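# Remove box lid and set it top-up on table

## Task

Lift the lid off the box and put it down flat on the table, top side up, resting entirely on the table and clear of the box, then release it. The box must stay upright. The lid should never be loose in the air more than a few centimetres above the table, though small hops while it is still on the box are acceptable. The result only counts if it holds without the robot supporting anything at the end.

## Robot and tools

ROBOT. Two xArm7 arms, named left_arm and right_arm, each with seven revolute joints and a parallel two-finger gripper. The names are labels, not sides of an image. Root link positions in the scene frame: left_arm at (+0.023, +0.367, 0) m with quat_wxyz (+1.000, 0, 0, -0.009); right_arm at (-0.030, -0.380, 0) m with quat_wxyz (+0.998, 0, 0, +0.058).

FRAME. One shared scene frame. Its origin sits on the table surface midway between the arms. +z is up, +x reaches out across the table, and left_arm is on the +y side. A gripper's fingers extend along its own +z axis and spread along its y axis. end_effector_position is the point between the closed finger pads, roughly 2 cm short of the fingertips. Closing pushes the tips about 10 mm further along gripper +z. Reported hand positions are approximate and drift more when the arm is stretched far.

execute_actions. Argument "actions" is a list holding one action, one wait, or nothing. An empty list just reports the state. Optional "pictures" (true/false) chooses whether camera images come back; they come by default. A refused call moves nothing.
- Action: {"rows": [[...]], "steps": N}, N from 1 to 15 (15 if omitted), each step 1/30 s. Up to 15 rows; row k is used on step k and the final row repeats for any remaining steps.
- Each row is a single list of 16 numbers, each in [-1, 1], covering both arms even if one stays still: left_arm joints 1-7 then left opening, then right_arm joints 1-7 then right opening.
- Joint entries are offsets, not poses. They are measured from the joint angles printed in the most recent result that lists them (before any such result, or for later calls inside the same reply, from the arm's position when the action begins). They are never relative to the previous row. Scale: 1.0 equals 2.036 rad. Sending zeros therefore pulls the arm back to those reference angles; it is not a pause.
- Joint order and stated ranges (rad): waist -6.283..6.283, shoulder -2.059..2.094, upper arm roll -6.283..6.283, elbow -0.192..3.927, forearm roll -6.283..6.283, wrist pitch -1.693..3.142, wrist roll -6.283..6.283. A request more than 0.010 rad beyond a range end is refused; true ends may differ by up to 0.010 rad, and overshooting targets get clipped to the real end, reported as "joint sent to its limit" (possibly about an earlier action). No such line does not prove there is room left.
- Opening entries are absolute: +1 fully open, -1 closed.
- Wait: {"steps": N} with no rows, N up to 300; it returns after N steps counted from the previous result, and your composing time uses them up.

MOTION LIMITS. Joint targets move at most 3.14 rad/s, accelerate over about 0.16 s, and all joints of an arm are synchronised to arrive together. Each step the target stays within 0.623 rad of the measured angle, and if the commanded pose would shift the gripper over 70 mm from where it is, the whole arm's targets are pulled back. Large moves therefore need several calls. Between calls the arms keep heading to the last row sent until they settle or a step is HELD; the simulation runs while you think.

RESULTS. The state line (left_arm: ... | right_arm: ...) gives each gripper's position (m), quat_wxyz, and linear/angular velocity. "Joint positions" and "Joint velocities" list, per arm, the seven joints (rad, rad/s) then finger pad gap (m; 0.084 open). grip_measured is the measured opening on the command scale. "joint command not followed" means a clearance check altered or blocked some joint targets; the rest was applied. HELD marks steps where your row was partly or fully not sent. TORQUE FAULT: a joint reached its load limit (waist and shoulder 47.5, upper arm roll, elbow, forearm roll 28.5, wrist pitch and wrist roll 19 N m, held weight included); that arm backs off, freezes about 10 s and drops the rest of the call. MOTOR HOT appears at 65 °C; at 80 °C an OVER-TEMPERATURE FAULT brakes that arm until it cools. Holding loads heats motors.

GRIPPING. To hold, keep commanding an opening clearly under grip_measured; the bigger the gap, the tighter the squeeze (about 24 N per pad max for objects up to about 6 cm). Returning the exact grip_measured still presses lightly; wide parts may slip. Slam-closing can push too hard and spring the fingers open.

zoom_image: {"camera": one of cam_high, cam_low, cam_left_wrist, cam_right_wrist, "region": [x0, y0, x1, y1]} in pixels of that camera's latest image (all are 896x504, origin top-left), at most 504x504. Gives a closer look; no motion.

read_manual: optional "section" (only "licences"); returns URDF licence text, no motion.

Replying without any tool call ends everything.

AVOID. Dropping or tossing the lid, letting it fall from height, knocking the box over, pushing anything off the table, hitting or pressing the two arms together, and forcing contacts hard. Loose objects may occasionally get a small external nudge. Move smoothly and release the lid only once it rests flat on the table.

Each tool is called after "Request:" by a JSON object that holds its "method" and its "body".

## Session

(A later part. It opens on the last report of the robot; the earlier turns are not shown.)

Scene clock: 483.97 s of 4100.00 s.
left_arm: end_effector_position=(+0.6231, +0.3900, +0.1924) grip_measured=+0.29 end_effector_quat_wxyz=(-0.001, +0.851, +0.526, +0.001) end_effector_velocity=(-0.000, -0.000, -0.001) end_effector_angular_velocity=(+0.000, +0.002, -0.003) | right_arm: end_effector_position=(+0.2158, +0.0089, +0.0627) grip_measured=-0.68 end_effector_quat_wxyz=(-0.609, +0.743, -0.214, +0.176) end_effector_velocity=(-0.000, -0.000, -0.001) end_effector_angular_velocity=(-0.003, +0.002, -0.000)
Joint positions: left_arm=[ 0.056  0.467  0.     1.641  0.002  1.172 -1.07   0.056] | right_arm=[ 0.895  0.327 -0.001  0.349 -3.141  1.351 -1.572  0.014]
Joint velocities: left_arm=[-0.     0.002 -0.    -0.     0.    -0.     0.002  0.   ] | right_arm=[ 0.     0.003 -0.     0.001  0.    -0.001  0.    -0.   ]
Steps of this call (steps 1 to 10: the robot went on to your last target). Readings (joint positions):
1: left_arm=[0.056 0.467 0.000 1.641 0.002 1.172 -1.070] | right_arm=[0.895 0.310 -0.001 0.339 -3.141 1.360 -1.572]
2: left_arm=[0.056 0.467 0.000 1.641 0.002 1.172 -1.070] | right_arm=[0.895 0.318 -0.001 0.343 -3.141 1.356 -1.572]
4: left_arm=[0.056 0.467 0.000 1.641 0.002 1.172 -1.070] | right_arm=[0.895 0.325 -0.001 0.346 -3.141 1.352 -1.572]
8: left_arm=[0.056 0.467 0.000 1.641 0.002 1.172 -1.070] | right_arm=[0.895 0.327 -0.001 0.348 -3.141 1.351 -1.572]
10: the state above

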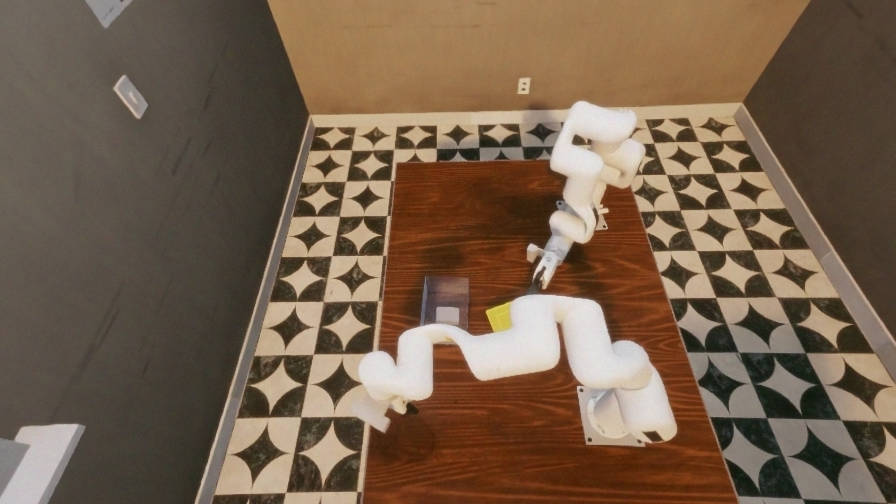

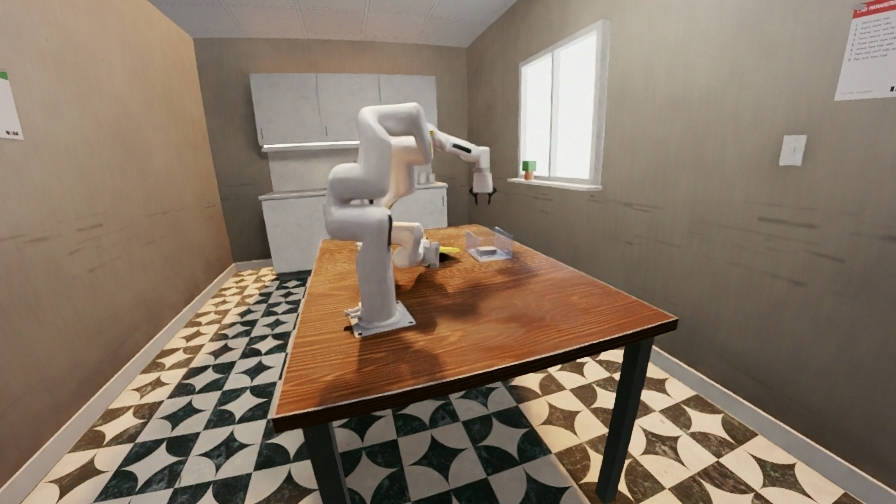

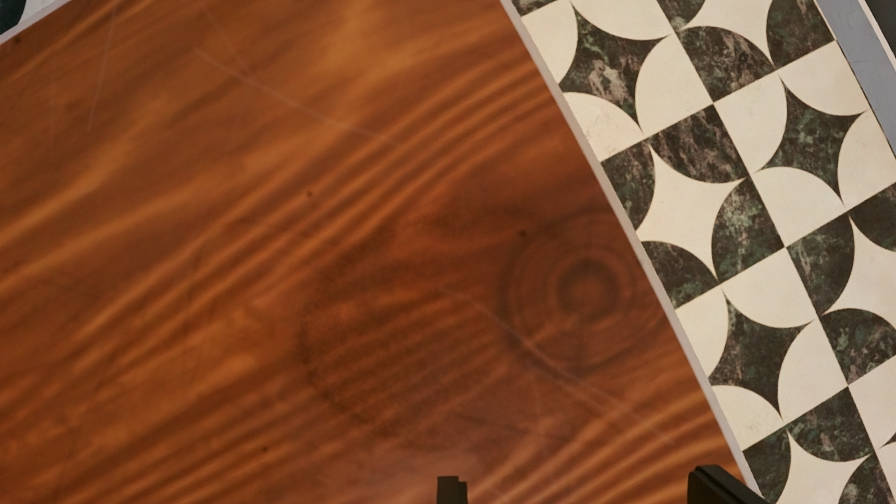

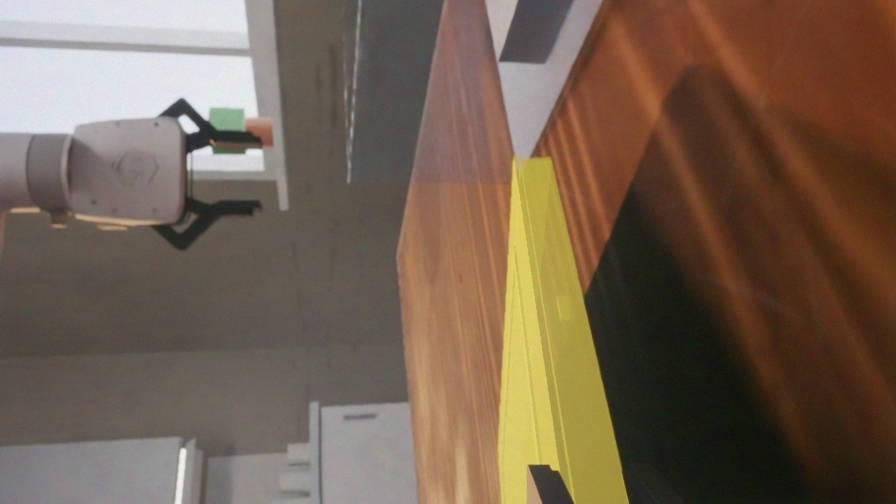

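Request:
{"method": "execute_actions", "body": {"actions": [{"rows": [[0,0,0,0,0,0,0,0.3,0,0,0,0,0,0,0,-0.66],[0,0,0,0,0,0,0,0.3,0,0,0,0,0,0,0,-0.62],[0,0,0,0,0,0,0,0.3,0,0,0,0,0,0,0,-0.56],[0,0,0,0,0,0,0,0.3,0,0,0,0,0,0,0,-0.5],[0,0,0,0,0,0,0,0.3,0,0,0,0,0,0,0,-0.44],[0,0,0,0,0,0,0,0.3,0,0,0,0,0,0,0,-0.38],[0,0,0,0,0,0,0,0.3,0,0,0,0,0,0,0,-0.32],[0,0,0,0,0,0,0,0.3,0,0,0,0,0,0,0,-0.26],[0,0,0,0,0,0,0,0.3,0,0,0,0,0,0,0,-0.2]], "steps": 10}], "pictures": false}}

Request:
{"method": "execute_actions", "body": {"actions": [{"rows": [[0,0,0,0,0,0,0,0.3,0,-0.0009,0,0.0011,0,-0.0045,0,-0.2],[0,0,0,0,0,0,0,0.3,0,-0.0035,0,0.0042,0,-0.0172,0,-0.2],[0,0,0,0,0,0,0,0.3,0,-0.0074,0,0.0089,0,-0.0368,0,-0.2],[0,0,0,0,0,0,0,0.3,0,-0.0125,0,0.015,0,-0.0621,0,-0.2],[0,0,0,0,0,0,0,0.3,0,-0.0184,0,0.0222,0,-0.0918,0,-0.2],[0,0,0,0,0,0,0,0.3,0,-0.025,0,0.0301,0,-0.1246,0,-0.2],[0,0,0,0,0,0,0,0.3,0,-0.032,0,0.0385,0,-0.1594,0,-0.2],[0,0,0,0,0,0,0,0.3,0,-0.039,0,0.0471,0,-0.1947,0,-0.2],[0,0,0,0,0,0,0,0.3,0,-0.046,0,0.0555,0,-0.2295,0,-0.2],[0,0,0,0,0,0,0,0.3,0,-0.0526,0,0.0634,0,-0.2623,0,-0.2],[0,0,0,0,0,0,0,0.3,0,-0.0585,0,0.0706,0,-0.292,0,-0.2],[0,0,0,0,0,0,0,0.3,0,-0.0636,0,0.0767,0,-0.3173,0,-0.2],[0,0,0,0,0,0,0,0.3,0,-0.0675,0,0.0814,0,-0.3369,0,-0.2],[0,0,0,0,0,0,0,0.3,0,-0.0701,0,0.0845,0,-0.3496,0,-0.2],[0,0,0,0,0,0,0,0.3,0,-0.071,0,0.0856,0,-0.3541,0,-0.2]], "steps": 15}], "pictures": false}}

Request:
{"method": "execute_actions", "body": {"actions": [{"steps": 10}]}}

Scene clock: 528.17 s of 4100.00 s.
left_arm: end_effector_position=(+0.6231, +0.3900, +0.1924) grip_measured=+0.29 end_effector_quat_wxyz=(-0.001, +0.851, +0.526, +0.001) end_effector_velocity=(+0.000, -0.000, +0.000) end_effector_angular_velocity=(-0.000, -0.000, -0.001) | right_arm: end_effector_position=(+0.2158, +0.0089, +0.0626) grip_measured=-0.27 end_effector_quat_wxyz=(-0.609, +0.743, -0.214, +0.176) end_effector_velocity=(-0.000, -0.001, -0.000) end_effector_angular_velocity=(-0.001, +0.000, -0.000)
Joint positions: left_arm=[ 0.056  0.467  0.     1.641  0.002  1.172 -1.07   0.056] | right_arm=[ 0.895  0.327 -0.001  0.349 -3.141  1.351 -1.572  0.032]
Joint velocities: left_arm=[-0.    -0.001 -0.     0.    -0.     0.     0.001 -0.   ] | right_arm=[ 0.     0.    -0.    -0.001  0.     0.001  0.     0.046]
Steps of this call (steps 1 to 30: the robot went on to your last target; steps 31 to 90: nothing new was sent; then 40.87 s passed at rest; steps 91 to 100: all 10 steps of this action). Readings (joint positions):
91: left_arm=[0.056 0.467 0.000 1.641 0.002 1.172 -1.070] | right_arm=[0.895 0.328 -0.001 0.348 -3.141 1.351 -1.572]
92: left_arm=[0.056 0.467 0.000 1.641 0.002 1.172 -1.070] | right_arm=[0.895 0.328 -0.001 0.348 -3.141 1.351 -1.572]
94: left_arm=[0.056 0.467 0.000 1.641 0.002 1.172 -1.070] | right_arm=[0.895 0.328 -0.001 0.348 -3.141 1.351 -1.572]
98: left_arm=[0.056 0.467 0.000 1.641 0.002 1.172 -1.070] | right_arm=[0.895 0.328 -0.001 0.348 -3.141 1.351 -1.572]
100: the state above

Scene clock: 528.67 s of 4100.00 s.
left_arm: end_effector_position=(+0.6231, +0.3900, +0.1924) grip_measured=+0.29 end_effector_quat_wxyz=(-0.001, +0.851, +0.526, +0.001) end_effector_velocity=(-0.000, -0.000, +0.001) end_effector_angular_velocity=(+0.000, -0.001, -0.001) | right_arm: end_effector_position=(+0.2169, +0.0108, +0.0438) grip_measured=-0.22 end_effector_quat_wxyz=(-0.487, +0.828, -0.239, +0.141) end_effector_velocity=(-0.018, -0.029, -0.004) end_effector_angular_velocity=(-0.767, +0.485, -0.000)
Joint positions: left_arm=[ 0.056  0.467  0.     1.641  0.002  1.172 -1.07   0.056] | right_arm=[ 0.895  0.215 -0.001  0.484 -3.141  0.795 -1.572  0.035]
Joint velocities: left_arm=[ 0.    -0.003 -0.001 -0.002  0.     0.     0.    -0.   ] | right_arm=[-0.    -0.339 -0.     0.403 -0.    -1.65   0.    -0.   ]
Steps of this call (steps 1 to 15: all 15 steps of this action). Readings (joint positions):
1: left_arm=[0.056 0.467 0.000 1.641 0.002 1.172 -1.070] | right_arm=[0.895 0.327 -0.001 0.349 -3.141 1.351 -1.572]
2: left_arm=[0.056 0.467 0.000 1.641 0.002 1.172 -1.070] | right_arm=[0.895 0.327 -0.001 0.349 -3.141 1.349 -1.572]
4: left_arm=[0.056 0.467 0.000 1.641 0.002 1.172 -1.070] | right_arm=[0.895 0.324 -0.001 0.353 -3.141 1.329 -1.572]
8: left_arm=[0.056 0.467 0.000 1.641 0.002 1.172 -1.070] | right_arm=[0.895 0.298 -0.001 0.384 -3.141 1.200 -1.572]
15: the state above

Scene clock: 529.00 s of 4100.00 s.
left_arm: end_effector_position=(+0.6231, +0.3900, +0.1924) grip_measured=+0.29 end_effector_quat_wxyz=(-0.001, +0.851, +0.526, +0.001) end_effector_velocity=(+0.000, +0.000, +0.000) end_effector_angular_velocity=(-0.000, -0.000, +0.000) | right_arm: end_effector_position=(+0.2135, +0.0055, +0.0431) grip_measured=-0.22 end_effector_quat_wxyz=(-0.447, +0.850, -0.245, +0.130) end_effector_velocity=(+0.001, +0.001, +0.001) end_effector_angular_velocity=(-0.003, +0.001, +0.000)
Joint positions: left_arm=[ 0.056  0.467  0.     1.641  0.002  1.172 -1.07   0.056] | right_arm=[ 0.895  0.184 -0.001  0.522 -3.141  0.631 -1.572  0.035]
Joint velocities: left_arm=[ 0. -0. -0. -0.  0. -0. -0. -0.] | right_arm=[-0.    -0.     0.     0.006 -0.    -0.009 -0.     0.   ]
Steps of this call (steps 1 to 10: the robot went on to your last target). Readings (joint positions):
1: left_arm=[0.056 0.467 0.000 1.641 0.002 1.172 -1.070] | right_arm=[0.895 0.205 -0.001 0.497 -3.141 0.744 -1.572]
2: left_arm=[0.056 0.467 0.000 1.641 0.002 1.172 -1.070] | right_arm=[0.895 0.196 -0.001 0.507 -3.141 0.701 -1.572]
4: left_arm=[0.056 0.467 0.000 1.641 0.002 1.172 -1.070] | right_arm=[0.895 0.186 -0.001 0.519 -3.141 0.652 -1.572]
8: left_arm=[0.056 0.467 0.000 1.641 0.002 1.172 -1.070] | right_arm=[0.895 0.184 -0.001 0.522 -3.141 0.632 -1.572]
10: the state above

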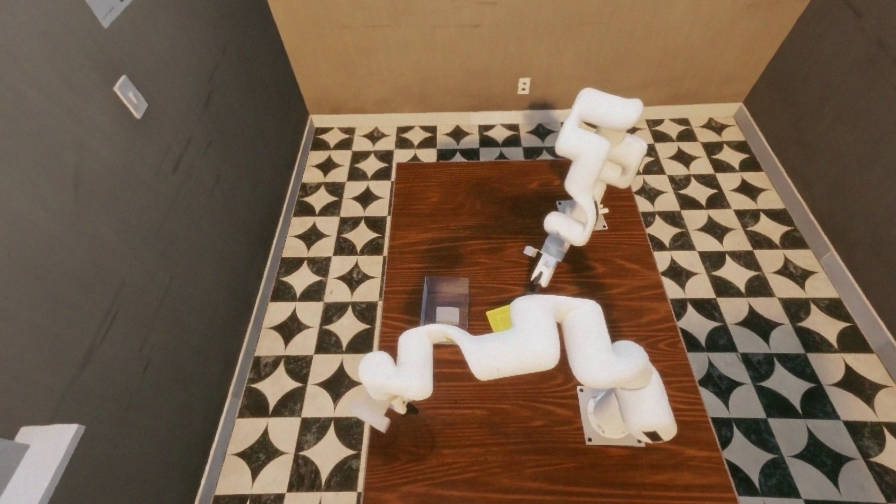

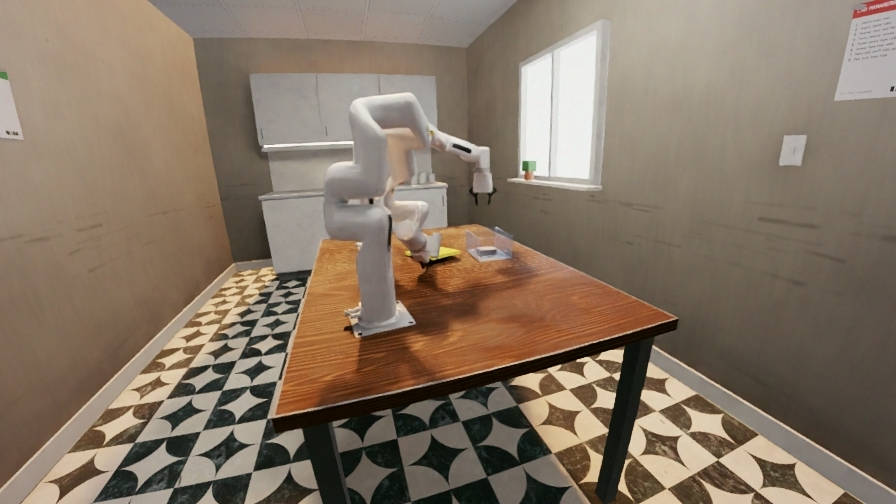

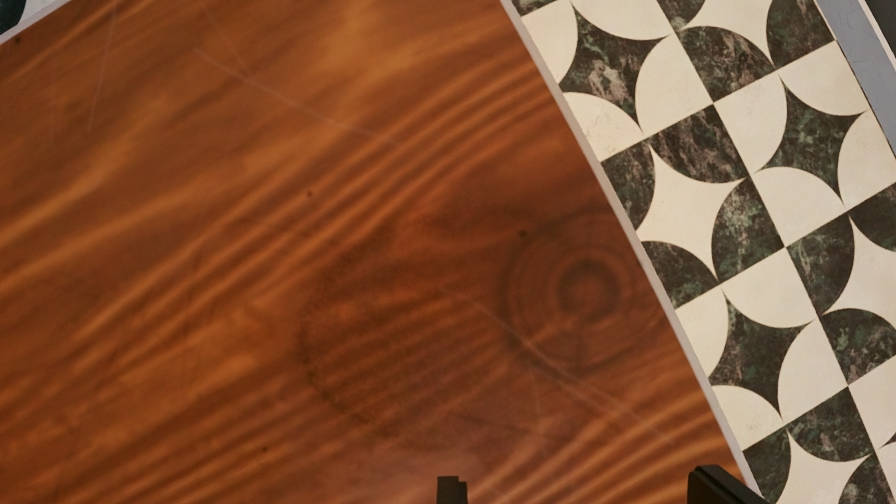

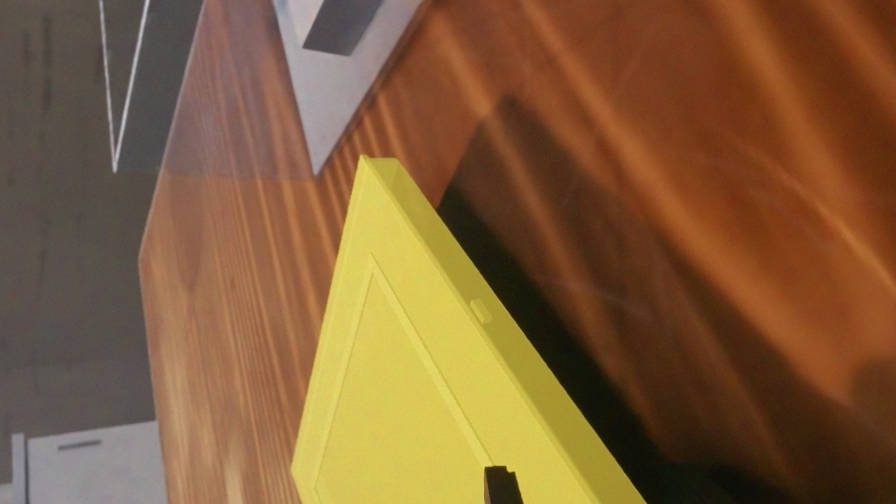

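Request:
{"method": "execute_actions", "body": {"actions": [{"rows": [[0,0,0,0,0,0,0,0.3,0,-0.002,0,-0.0031,0,0.0011,0,-0.16],[0,0,0,0,0,0,0,0.3,0,-0.005,0,-0.0078,0,0.0028,0,-0.12],[0,0,0,0,0,0,0,0.3,0,-0.008,0,-0.0125,0,0.0045,0,-0.1],[0,0,0,0,0,0,0,0.3,0,-0.011,0,-0.0172,0,0.0062,0,-0.1],[0,0,0,0,0,0,0,0.3,0,-0.014,0,-0.0219,0,0.0079,0,-0.1],[0,0,0,0,0,0,0,0.3,0,-0.017,0,-0.0266,0,0.0096,0,-0.1],[0,0,0,0,0,0,0,0.3,0,-0.02,0,-0.0312,0,0.0112,0,-0.1],[0,0,0,0,0,0,0,0.3,0,-0.023,0,-0.0359,0,0.0129,0,-0.1],[0,0,0,0,0,0,0,0.3,0,-0.026,0,-0.0406,0,0.0146,0,-0.1],[0,0,0,0,0,0,0,0.3,0,-0.029,0,-0.0453,0,0.0163,0,-0.1],[0,0,0,0,0,0,0,0.3,0,-0.032,0,-0.05,0,0.018,0,-0.1],[0,0,0,0,0,0,0,0.3,0,-0.035,0,-0.0547,0,0.0197,0,-0.1],[0,0,0,0,0,0,0,0.3,0,-0.038,0,-0.0594,0,0.0214,0,-0.1],[0,0,0,0,0,0,0,0.3,0,-0.041,0,-0.0641,0,0.0231,0,-0.1],[0,0,0,0,0,0,0,0.3,0,-0.0441,0,-0.0689,0,0.0248,0,-0.1]], "steps": 15}], "pictures": false}}

Request:
{"method": "execute_actions", "body": {"actions": [{"steps": 10}]}}

Scene clock: 542.97 s of 4100.00 s.
left_arm: end_effector_position=(+0.6231, +0.3900, +0.1924) grip_measured=+0.29 end_effector_quat_wxyz=(-0.001, +0.851, +0.526, +0.001) end_effector_velocity=(-0.001, +0.000, -0.002) end_effector_angular_velocity=(-0.000, +0.003, +0.000) | right_arm: end_effector_position=(+0.1967, -0.0212, +0.0426) grip_measured=-0.11 end_effector_quat_wxyz=(-0.447, +0.850, -0.245, +0.129) end_effector_velocity=(-0.044, -0.070, -0.002) end_effector_angular_velocity=(+0.001, -0.000, +0.000)
Joint positions: left_arm=[ 0.056  0.467  0.     1.641  0.002  1.172 -1.07   0.056] | right_arm=[ 0.895  0.114 -0.001  0.413 -3.141  0.67  -1.572  0.039]
Joint velocities: left_arm=[-0.     0.002  0.    -0.002  0.    -0.    -0.     0.   ] | right_arm=[-0.    -0.183 -0.    -0.285 -0.     0.103  0.     0.   ]
Steps of this call (steps 1 to 30: the robot went on to your last target; steps 31 to 90: nothing new was sent; then 10.47 s passed at rest; steps 91 to 105: all 15 steps of this action). Readings (joint positions):
91: left_arm=[0.056 0.467 0.000 1.641 0.002 1.172 -1.070] | right_arm=[0.895 0.183 -0.001 0.523 -3.141 0.630 -1.572]
92: left_arm=[0.056 0.467 0.000 1.641 0.002 1.172 -1.070] | right_arm=[0.895 0.182 -0.001 0.521 -3.141 0.631 -1.572]
94: left_arm=[0.056 0.467 0.000 1.641 0.002 1.172 -1.070] | right_arm=[0.895 0.177 -0.001 0.513 -3.141 0.635 -1.572]
98: left_arm=[0.056 0.467 0.000 1.641 0.002 1.172 -1.070] | right_arm=[0.895 0.156 -0.001 0.479 -3.141 0.647 -1.572]
105: the state above

Scene clock: 543.30 s of 4100.00 s.
left_arm: end_effector_position=(+0.6231, +0.3900, +0.1924) grip_measured=+0.29 end_effector_quat_wxyz=(-0.001, +0.851, +0.526, +0.001) end_effector_velocity=(+0.000, -0.000, +0.001) end_effector_angular_velocity=(+0.000, -0.002, -0.001) | right_arm: end_effector_position=(+0.1920, -0.0286, +0.0425) grip_measured=-0.11 end_effector_quat_wxyz=(-0.448, +0.850, -0.245, +0.130) end_effector_velocity=(-0.001, -0.001, -0.000) end_effector_angular_velocity=(-0.001, +0.001, -0.000)
Joint positions: left_arm=[ 0.056  0.467  0.     1.641  0.002  1.172 -1.07   0.056] | right_arm=[ 0.895  0.094 -0.001  0.382 -3.141  0.682 -1.572  0.039]
Joint velocities: left_arm=[-0.    -0.001  0.     0.    -0.    -0.     0.001  0.   ] | right_arm=[-0.    -0.002 -0.    -0.004 -0.     0.     0.    -0.   ]
Steps of this call (steps 1 to 10: the robot went on to your last target). Readings (joint positions):
1: left_arm=[0.056 0.467 0.000 1.641 0.002 1.172 -1.070] | right_arm=[0.895 0.108 -0.001 0.403 -3.141 0.674 -1.572]
2: left_arm=[0.056 0.467 0.000 1.641 0.002 1.172 -1.070] | right_arm=[0.895 0.102 -0.001 0.395 -3.141 0.677 -1.572]
4: left_arm=[0.056 0.467 0.000 1.641 0.002 1.172 -1.070] | right_arm=[0.895 0.097 -0.001 0.385 -3.141 0.680 -1.572]
8: left_arm=[0.056 0.467 0.000 1.641 0.002 1.172 -1.070] | right_arm=[0.895 0.094 -0.001 0.382 -3.141 0.682 -1.572]
10: the state above

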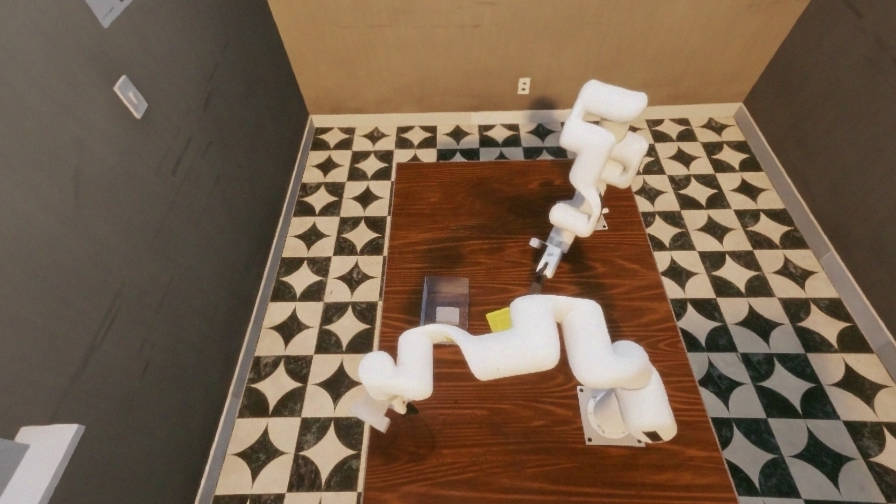

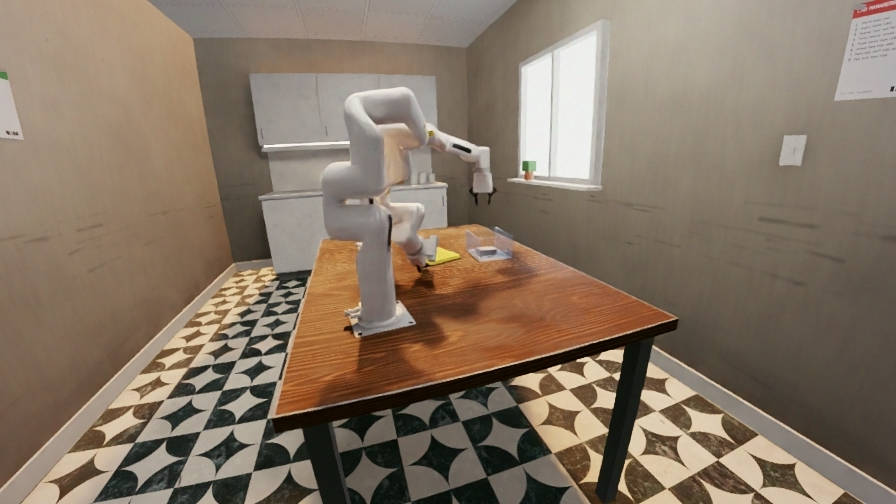

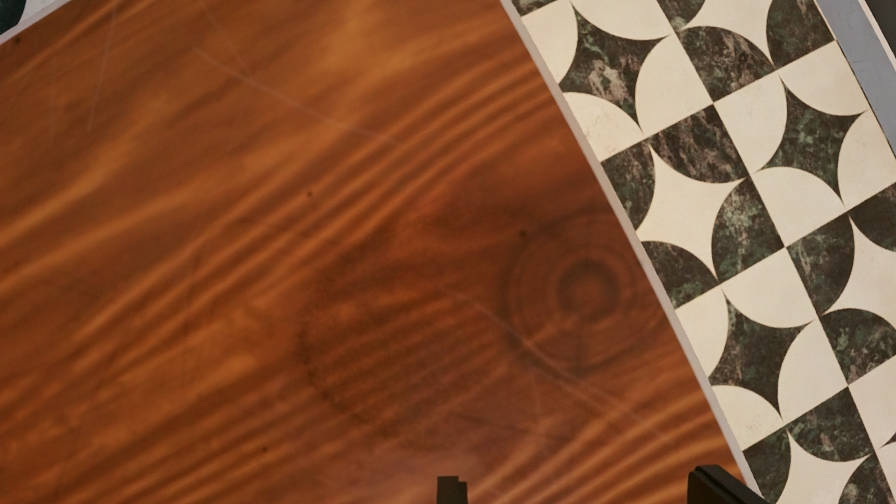

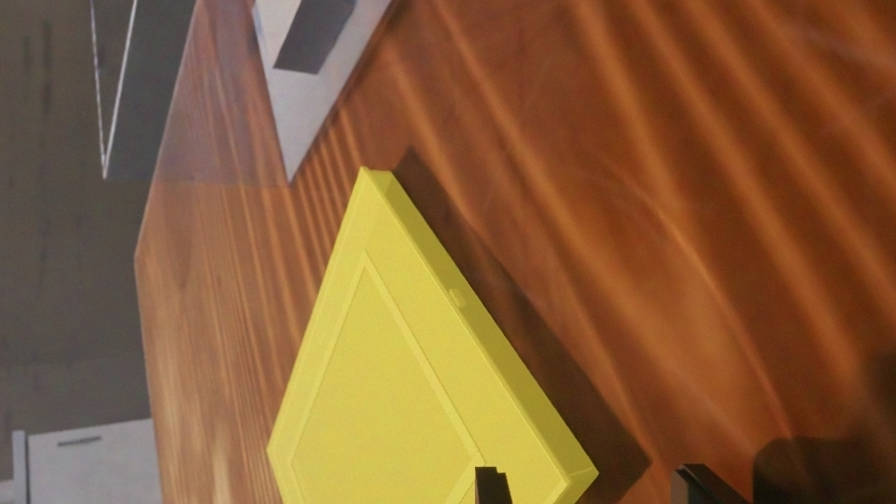

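The lid is flat on the table, released and clear of the box.

Request:
{"method": "finished_scene", "body": {"scene": 1}}

The scene is finished: the task was done.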